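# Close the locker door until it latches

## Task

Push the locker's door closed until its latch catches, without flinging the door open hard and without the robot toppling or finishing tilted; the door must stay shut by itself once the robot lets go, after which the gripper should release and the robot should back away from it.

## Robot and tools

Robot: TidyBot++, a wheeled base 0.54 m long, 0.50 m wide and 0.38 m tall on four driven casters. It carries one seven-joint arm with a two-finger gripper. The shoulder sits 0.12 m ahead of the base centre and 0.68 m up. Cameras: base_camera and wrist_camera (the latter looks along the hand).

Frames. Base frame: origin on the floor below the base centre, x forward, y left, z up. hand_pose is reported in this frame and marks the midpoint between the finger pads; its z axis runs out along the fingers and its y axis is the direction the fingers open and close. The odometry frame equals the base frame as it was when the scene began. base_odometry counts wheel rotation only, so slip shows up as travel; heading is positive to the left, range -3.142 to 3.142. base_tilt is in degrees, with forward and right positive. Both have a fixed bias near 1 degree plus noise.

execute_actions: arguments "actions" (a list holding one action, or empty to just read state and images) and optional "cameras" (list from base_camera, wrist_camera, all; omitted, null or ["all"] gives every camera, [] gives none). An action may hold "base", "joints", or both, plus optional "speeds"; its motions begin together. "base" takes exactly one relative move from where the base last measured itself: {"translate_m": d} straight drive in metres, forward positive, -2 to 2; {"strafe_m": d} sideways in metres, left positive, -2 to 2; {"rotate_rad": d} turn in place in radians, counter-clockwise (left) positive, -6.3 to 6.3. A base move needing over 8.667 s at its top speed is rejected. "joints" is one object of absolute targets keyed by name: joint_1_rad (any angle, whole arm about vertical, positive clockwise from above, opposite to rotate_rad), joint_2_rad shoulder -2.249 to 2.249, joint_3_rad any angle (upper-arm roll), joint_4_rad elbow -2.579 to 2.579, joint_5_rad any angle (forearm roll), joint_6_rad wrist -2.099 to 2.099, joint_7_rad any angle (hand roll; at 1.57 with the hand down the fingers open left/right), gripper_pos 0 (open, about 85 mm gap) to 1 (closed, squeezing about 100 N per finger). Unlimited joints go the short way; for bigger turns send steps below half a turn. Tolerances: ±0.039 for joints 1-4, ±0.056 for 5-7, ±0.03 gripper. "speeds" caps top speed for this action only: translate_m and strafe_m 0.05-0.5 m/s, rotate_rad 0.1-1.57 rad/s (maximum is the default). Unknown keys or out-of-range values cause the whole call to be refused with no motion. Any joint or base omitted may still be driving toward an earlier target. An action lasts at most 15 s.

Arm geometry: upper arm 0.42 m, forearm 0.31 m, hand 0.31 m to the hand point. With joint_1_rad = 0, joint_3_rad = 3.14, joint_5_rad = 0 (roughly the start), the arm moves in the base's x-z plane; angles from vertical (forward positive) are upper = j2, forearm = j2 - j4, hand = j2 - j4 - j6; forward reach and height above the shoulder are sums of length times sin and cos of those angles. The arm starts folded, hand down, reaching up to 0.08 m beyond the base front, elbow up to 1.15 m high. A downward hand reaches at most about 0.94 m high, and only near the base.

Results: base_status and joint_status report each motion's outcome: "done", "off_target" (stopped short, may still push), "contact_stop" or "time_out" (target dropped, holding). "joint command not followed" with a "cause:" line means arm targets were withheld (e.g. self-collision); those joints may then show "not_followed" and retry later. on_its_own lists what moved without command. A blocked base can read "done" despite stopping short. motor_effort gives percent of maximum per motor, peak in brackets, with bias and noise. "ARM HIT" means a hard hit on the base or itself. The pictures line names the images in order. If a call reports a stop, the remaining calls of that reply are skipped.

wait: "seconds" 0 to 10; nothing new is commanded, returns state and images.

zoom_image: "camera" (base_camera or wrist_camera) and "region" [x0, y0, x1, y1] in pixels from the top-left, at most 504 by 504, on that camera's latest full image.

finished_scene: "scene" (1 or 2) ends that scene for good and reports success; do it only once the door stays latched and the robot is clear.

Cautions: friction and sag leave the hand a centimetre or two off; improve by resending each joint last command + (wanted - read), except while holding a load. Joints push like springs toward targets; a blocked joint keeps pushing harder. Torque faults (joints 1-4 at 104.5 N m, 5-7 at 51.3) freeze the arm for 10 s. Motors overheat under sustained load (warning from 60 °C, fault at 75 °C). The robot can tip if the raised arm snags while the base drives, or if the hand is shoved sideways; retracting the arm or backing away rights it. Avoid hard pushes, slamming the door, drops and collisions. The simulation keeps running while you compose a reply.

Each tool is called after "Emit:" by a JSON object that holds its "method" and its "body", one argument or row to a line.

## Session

Emit:
{"method": "execute_actions", "body": {
  "actions": []
}}

Scene clock: 0.00 s.
base_odometry: x=+0.000 y=+0.000 heading=+0.000 (m, m, rad; odometry frame)
base_tilt: forward=-0.5 right=+0.5 (deg)
base_status: not commanded
joint_positions: joint_1_rad=-0.003 joint_2_rad=-0.333 joint_3_rad=+3.177 joint_4_rad=-2.514 joint_5_rad=-0.009 joint_6_rad=-0.886 joint_7_rad=+1.573 gripper_pos=+0.000
joint_status: not commanded
motor_effort: joint_1_rad=-1 joint_2_rad=-2 joint_3_rad=-1 joint_4_rad=+13 joint_5_rad=+0 joint_6_rad=+2 joint_7_rad=+0 (%)
hand_pose: x=+0.2627 y=+0.0001 z=+0.5891 quat_wxyz=(-0.009, +0.999, -0.018, +0.037) (m; base frame)
pictures: base_camera, wrist_camera
Images, in order (width x height): base_camera 644x364, wrist_camera 644x476.

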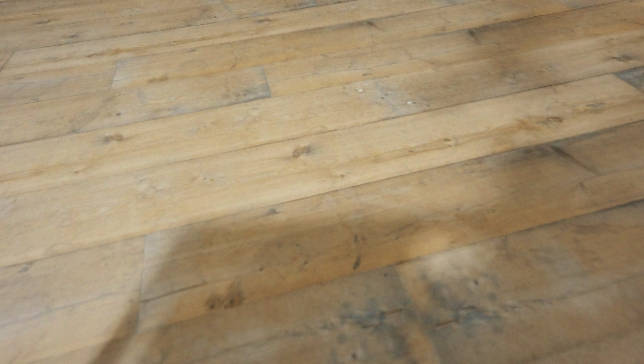

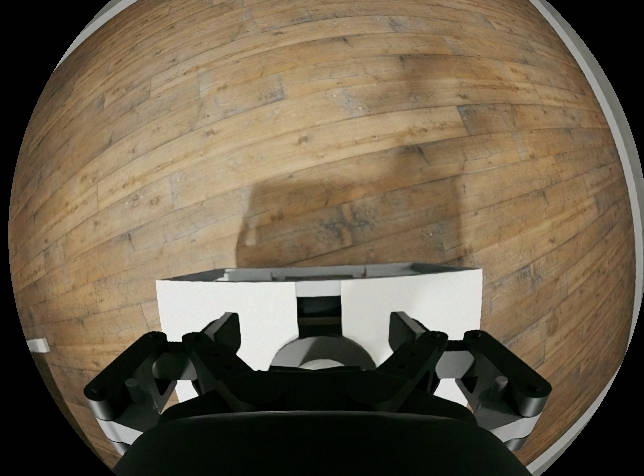

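Emit:
{"method": "zoom_image", "body": {
  "camera": "wrist_camera",
  "region": [0, 240, 200, 476]
}}

Emit:
{"method": "zoom_image", "body": {
  "camera": "wrist_camera",
  "region": [444, 200, 644, 476]
}}

Emit:
{"method": "zoom_image", "body": {
  "camera": "wrist_camera",
  "region": [0, 0, 300, 200]
}}

Region (0, 240, 200, 476) of wrist_camera's 644x476 image, scaled by 2.136; it fills the left 427 columns of this view, and the rest is white.

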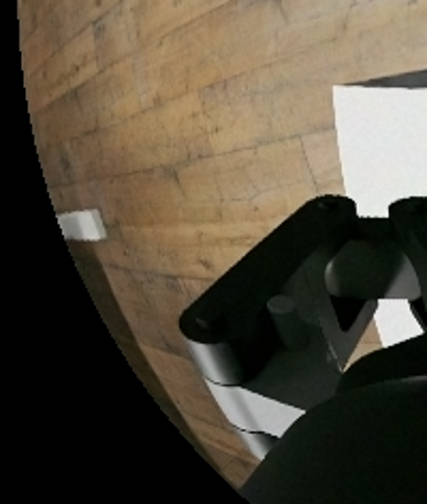

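Region (444, 200, 644, 476) of wrist_camera's 644x476 image, scaled by 1.826; it fills the left 365 columns of this view, and the rest is white.

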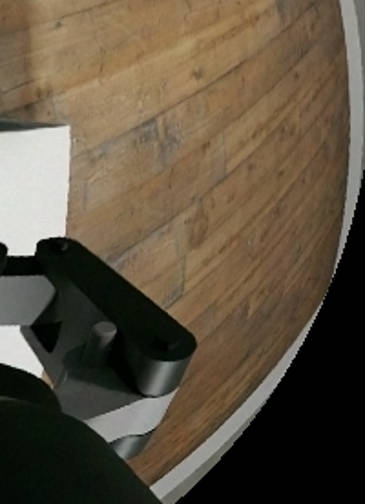

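Region (0, 0, 300, 200) of wrist_camera's 644x476 image, scaled by 1.680.

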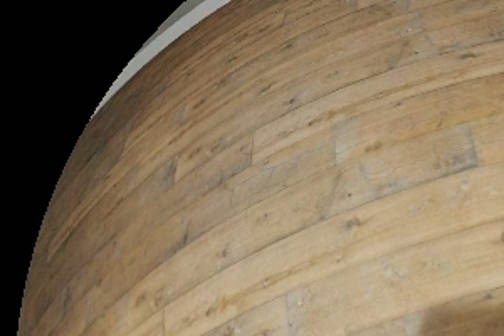

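Emit:
{"method": "execute_actions", "body": {
  "actions": [
    {"base": {"rotate_rad": 0.26}, "joints": {"joint_4_rad": -2.10, "joint_6_rad": 0.2, "gripper_pos": 1.0}}
  ]
}}

Scene clock: 2.20 s.
base_odometry: x=+0.000 y=+0.000 heading=+0.259 (m, m, rad; odometry frame)
base_tilt: forward=-0.4 right=+0.5 (deg)
base_status: done
joint_positions: joint_1_rad=-0.003 joint_2_rad=-0.333 joint_3_rad=+3.177 joint_4_rad=-2.102 joint_5_rad=-0.009 joint_6_rad=+0.181 joint_7_rad=+1.573 gripper_pos=+0.999
joint_status: all done
motor_effort: joint_1_rad=+0(1) joint_2_rad=-9(9) joint_3_rad=-1(0) joint_4_rad=+20(20) joint_5_rad=+0(1) joint_6_rad=+10(10) joint_7_rad=+0(0) (%)
hand_pose: x=+0.6010 y=-0.0181 z=+1.0124 quat_wxyz=(+0.005, +0.713, -0.018, +0.701) (m; base frame)
pictures: base_camera, wrist_camera
Images, in order (width x height): base_camera 644x364, wrist_camera 644x476.

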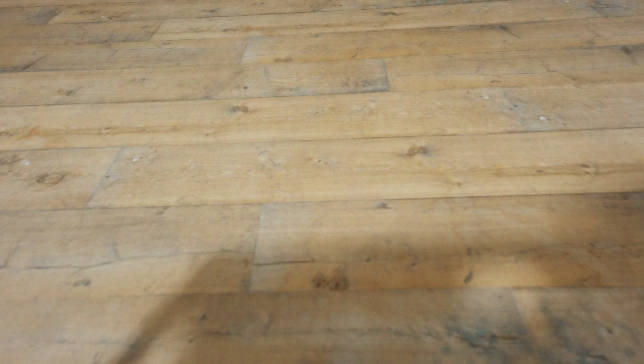

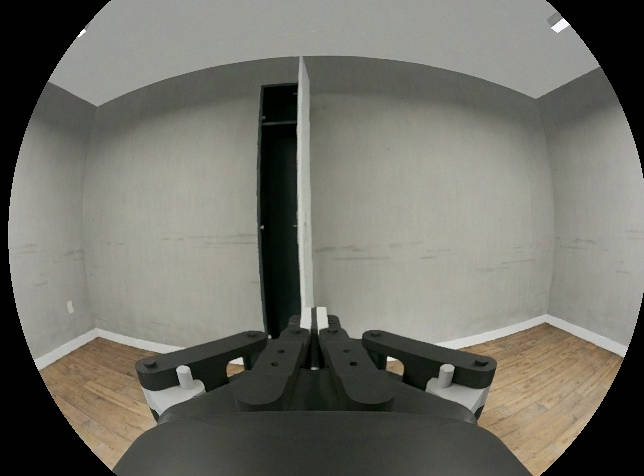

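The locker is straight ahead. I'll zoom in on it.

Emit:
{"method": "zoom_image", "body": {
  "camera": "wrist_camera",
  "region": [220, 40, 370, 200]
}}

Emit:
{"method": "zoom_image", "body": {
  "camera": "wrist_camera",
  "region": [220, 190, 370, 350]
}}

Region (220, 40, 370, 200) of wrist_camera's 644x476 image, scaled by 3.150; it fills the left 472 columns of this view, and the rest is white.

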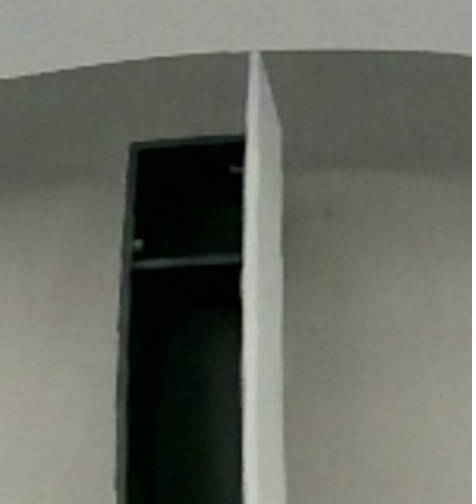

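Region (220, 190, 370, 350) of wrist_camera's 644x476 image, scaled by 3.150; it fills the left 472 columns of this view, and the rest is white.

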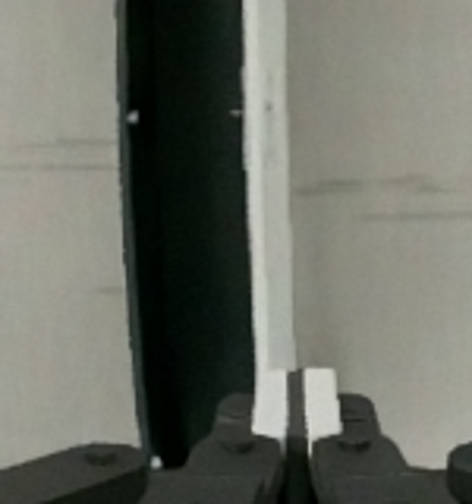

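Emit:
{"method": "execute_actions", "body": {
  "actions": [
    {"base": {"translate_m": 0.96}, "joints": {"joint_1_rad": 0.33, "joint_2_rad": 0.672, "joint_3_rad": 3.14, "joint_4_rad": -2.10, "joint_5_rad": 0.0, "joint_6_rad": 1.22, "joint_7_rad": 1.57, "gripper_pos": 1.0}}
  ]
}}

Scene clock: 7.13 s.
base_odometry: x=+0.928 y=+0.245 heading=+0.259 (m, m, rad; odometry frame)
base_tilt: forward=-0.4 right=+0.6 (deg)
base_status: done
joint_positions: joint_1_rad=+0.307 joint_2_rad=+0.665 joint_3_rad=+3.164 joint_4_rad=-2.102 joint_5_rad=-0.009 joint_6_rad=+1.188 joint_7_rad=+1.573 gripper_pos=+0.999
joint_status: all done
motor_effort: joint_1_rad=+1(1) joint_2_rad=-32(33) joint_3_rad=-2(0) joint_4_rad=+11(21) joint_5_rad=+0(0) joint_6_rad=+9(11) joint_7_rad=+0(0) (%)
hand_pose: x=+0.7692 y=-0.2195 z=+0.7180 quat_wxyz=(+0.121, +0.701, -0.113, +0.694) (m; base frame)
pictures: base_camera, wrist_camera
Images, in order (width x height): base_camera 644x364, wrist_camera 644x476.

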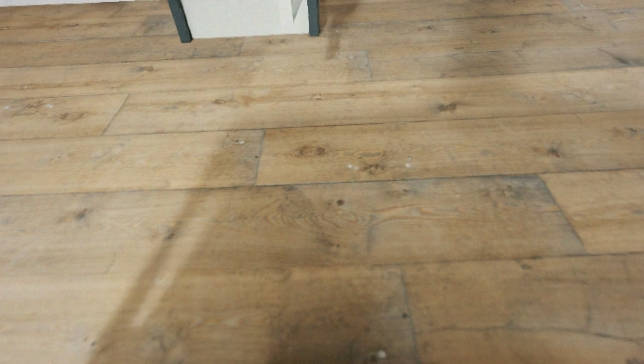

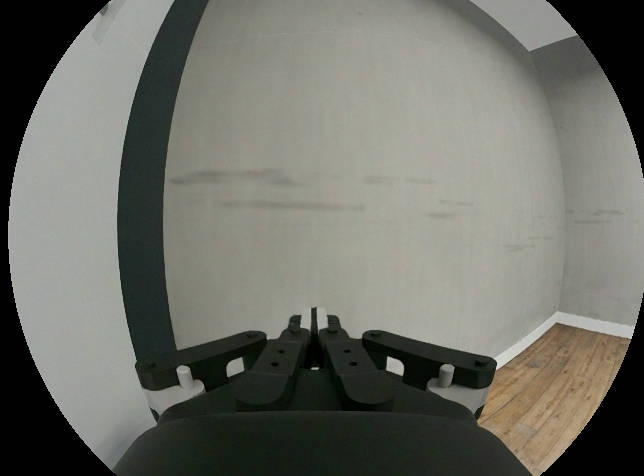

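Emit:
{"method": "zoom_image", "body": {
  "camera": "base_camera",
  "region": [150, 0, 350, 60]
}}

Region (150, 0, 350, 60) of base_camera's 644x364 image, scaled by 2.520; it fills the top 151 rows of this view, and the rest is white.

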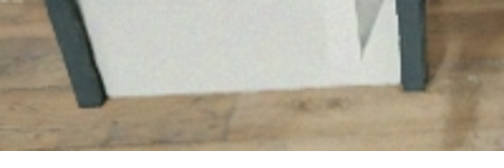

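Emit:
{"method": "execute_actions", "body": {
  "actions": [
    {"base": {"strafe_m": 0.34}, "speeds": {"strafe_m": 0.14}, "joints": {"joint_1_rad": 0.15, "joint_2_rad": 0.73, "joint_4_rad": -1.935, "joint_6_rad": 1.075}}
  ]
}}

Scene clock: 11.13 s.
base_odometry: x=+0.842 y=+0.574 heading=+0.259 (m, m, rad; odometry frame)
base_tilt: forward=-0.4 right=+0.5 (deg)
base_status: done
joint_positions: joint_1_rad=+0.162 joint_2_rad=+0.713 joint_3_rad=+3.156 joint_4_rad=-1.946 joint_5_rad=-0.016 joint_6_rad=+1.109 joint_7_rad=+1.573 gripper_pos=+0.999
joint_status: all done
motor_effort: joint_1_rad=+0(11) joint_2_rad=-34(35) joint_3_rad=-1(9) joint_4_rad=+12(13) joint_5_rad=+0(5) joint_6_rad=+10(10) joint_7_rad=+0(0) (%)
hand_pose: x=+0.8402 y=-0.1284 z=+0.7278 quat_wxyz=(+0.068, +0.697, -0.064, +0.711) (m; base frame)
pictures: base_camera, wrist_camera
Images, in order (width x height): base_camera 644x364, wrist_camera 644x476.

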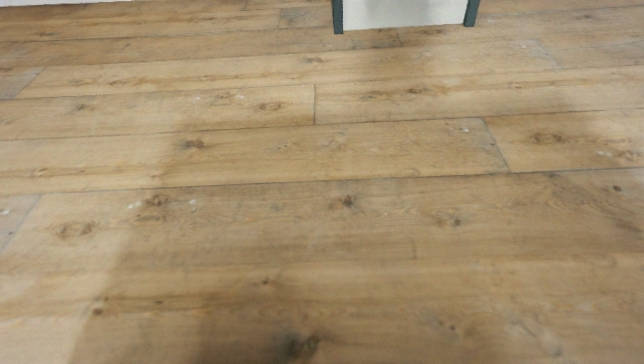

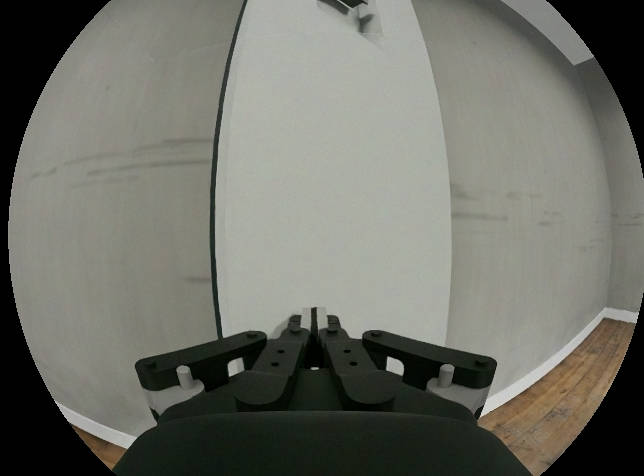

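Emit:
{"method": "zoom_image", "body": {
  "camera": "base_camera",
  "region": [300, 0, 500, 60]
}}

Region (300, 0, 500, 60) of base_camera's 644x364 image, scaled by 2.520; it fills the top 151 rows of this view, and the rest is white.

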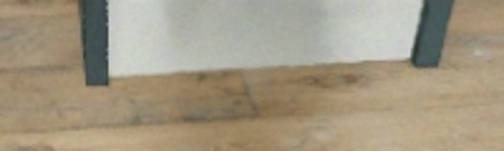

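Emit:
{"method": "execute_actions", "body": {
  "actions": [
    {"base": {"translate_m": 0.18}, "speeds": {"translate_m": 0.085}}
  ]
}}

Scene clock: 16.43 s.
base_odometry: x=+1.012 y=+0.619 heading=+0.258 (m, m, rad; odometry frame)
base_tilt: forward=-0.5 right=+0.5 (deg)
base_status: translate_m time_out (by the wheels' count: +0.177 of +0.180)
joint_positions: joint_1_rad=+0.169 joint_2_rad=+0.637 joint_3_rad=+3.156 joint_4_rad=-2.079 joint_5_rad=-0.016 joint_6_rad=+1.116 joint_7_rad=+1.573 gripper_pos=+0.999
joint_status: not commanded
motor_effort: joint_1_rad=-5(8) joint_2_rad=-17(37) joint_3_rad=-4(6) joint_4_rad=+35(41) joint_5_rad=+2(5) joint_6_rad=+2(11) joint_7_rad=+0(0) (%)
hand_pose: x=+0.7985 y=-0.1268 z=+0.7244 quat_wxyz=(+0.069, +0.714, -0.068, +0.693) (m; base frame)
pictures: base_camera, wrist_camera
Images, in order (width x height): base_camera 644x364, wrist_camera 644x476.

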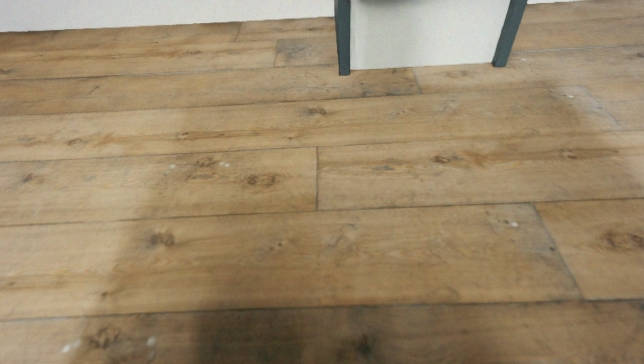

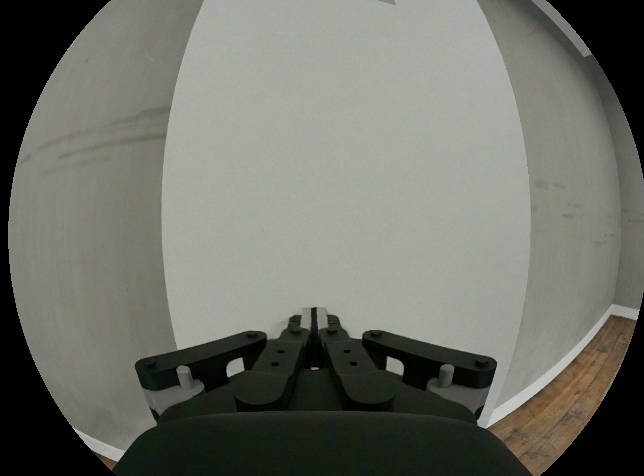

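Emit:
{"method": "zoom_image", "body": {
  "camera": "base_camera",
  "region": [320, 0, 540, 90]
}}

Region (320, 0, 540, 90) of base_camera's 644x364 image, scaled by 2.291; it fills the top 206 rows of this view, and the rest is white.

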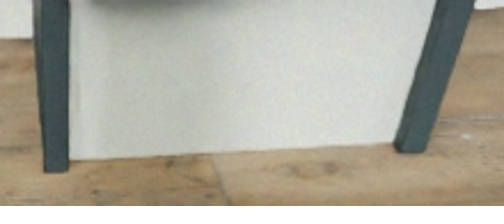

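Emit:
{"method": "execute_actions", "body": {
  "actions": [
    {"base": {"strafe_m": 0.5}, "joints": {"joint_2_rad": -0.33, "joint_4_rad": -2.5, "joint_6_rad": 0.6}}
  ]
}}

Scene clock: 20.60 s.
base_odometry: x=+0.885 y=+1.103 heading=+0.258 (m, m, rad; odometry frame)
base_tilt: forward=-0.5 right=+0.5 (deg)
base_status: done
joint_positions: joint_1_rad=+0.158 joint_2_rad=-0.322 joint_3_rad=+3.151 joint_4_rad=-2.488 joint_5_rad=-0.021 joint_6_rad=+0.633 joint_7_rad=+1.573 gripper_pos=+0.999
joint_status: all done
motor_effort: joint_1_rad=+0(14) joint_2_rad=-7(36) joint_3_rad=+0(12) joint_4_rad=+18(37) joint_5_rad=+0(8) joint_6_rad=+11(12) joint_7_rad=+0(0) (%)
hand_pose: x=+0.5507 y=-0.0757 z=+0.9161 quat_wxyz=(+0.058, +0.690, -0.068, +0.718) (m; base frame)
pictures: base_camera, wrist_camera
Images, in order (width x height): base_camera 644x364, wrist_camera 644x476.

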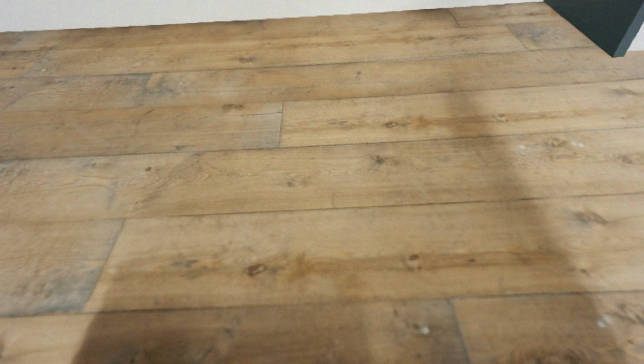

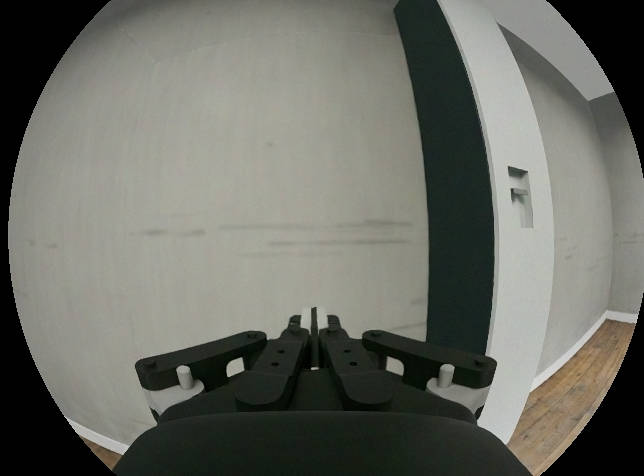

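Emit:
{"method": "zoom_image", "body": {
  "camera": "wrist_camera",
  "region": [450, 140, 570, 270]
}}

Emit:
{"method": "zoom_image", "body": {
  "camera": "wrist_camera",
  "region": [380, 0, 520, 110]
}}

Region (450, 140, 570, 270) of wrist_camera's 644x476 image, scaled by 3.877; it fills the left 465 columns of this view, and the rest is white.

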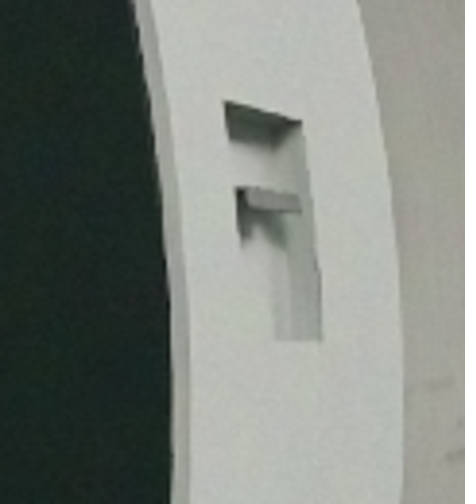

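Region (380, 0, 520, 110) of wrist_camera's 644x476 image, scaled by 3.600; it fills the top 396 rows of this view, and the rest is white.

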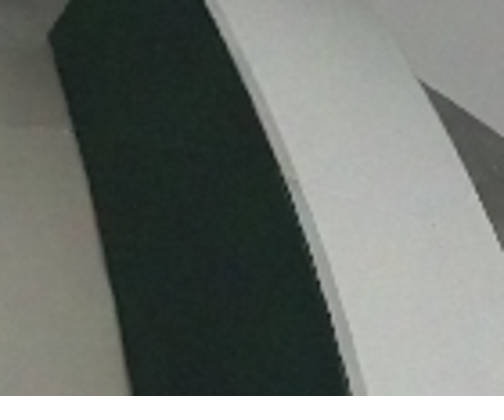

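Emit:
{"method": "zoom_image", "body": {
  "camera": "wrist_camera",
  "region": [478, 190, 518, 230]
}}

Emit:
{"method": "zoom_image", "body": {
  "camera": "wrist_camera",
  "region": [460, 300, 560, 460]
}}

Region (478, 190, 518, 230) of wrist_camera's 644x476 image, scaled by 12.600.

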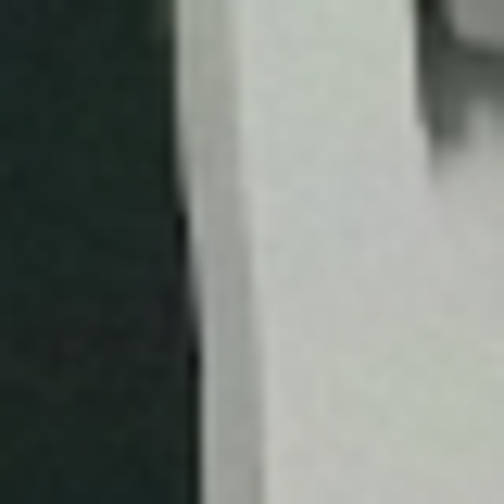

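Region (460, 300, 560, 460) of wrist_camera's 644x476 image, scaled by 3.150; it fills the left 315 columns of this view, and the rest is white.

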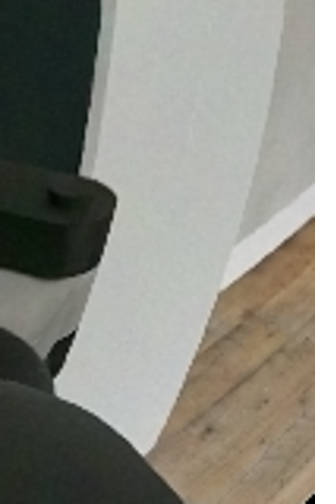

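Emit:
{"method": "finished_scene", "body": {
  "scene": 2
}}

The scene is finished: the task was done.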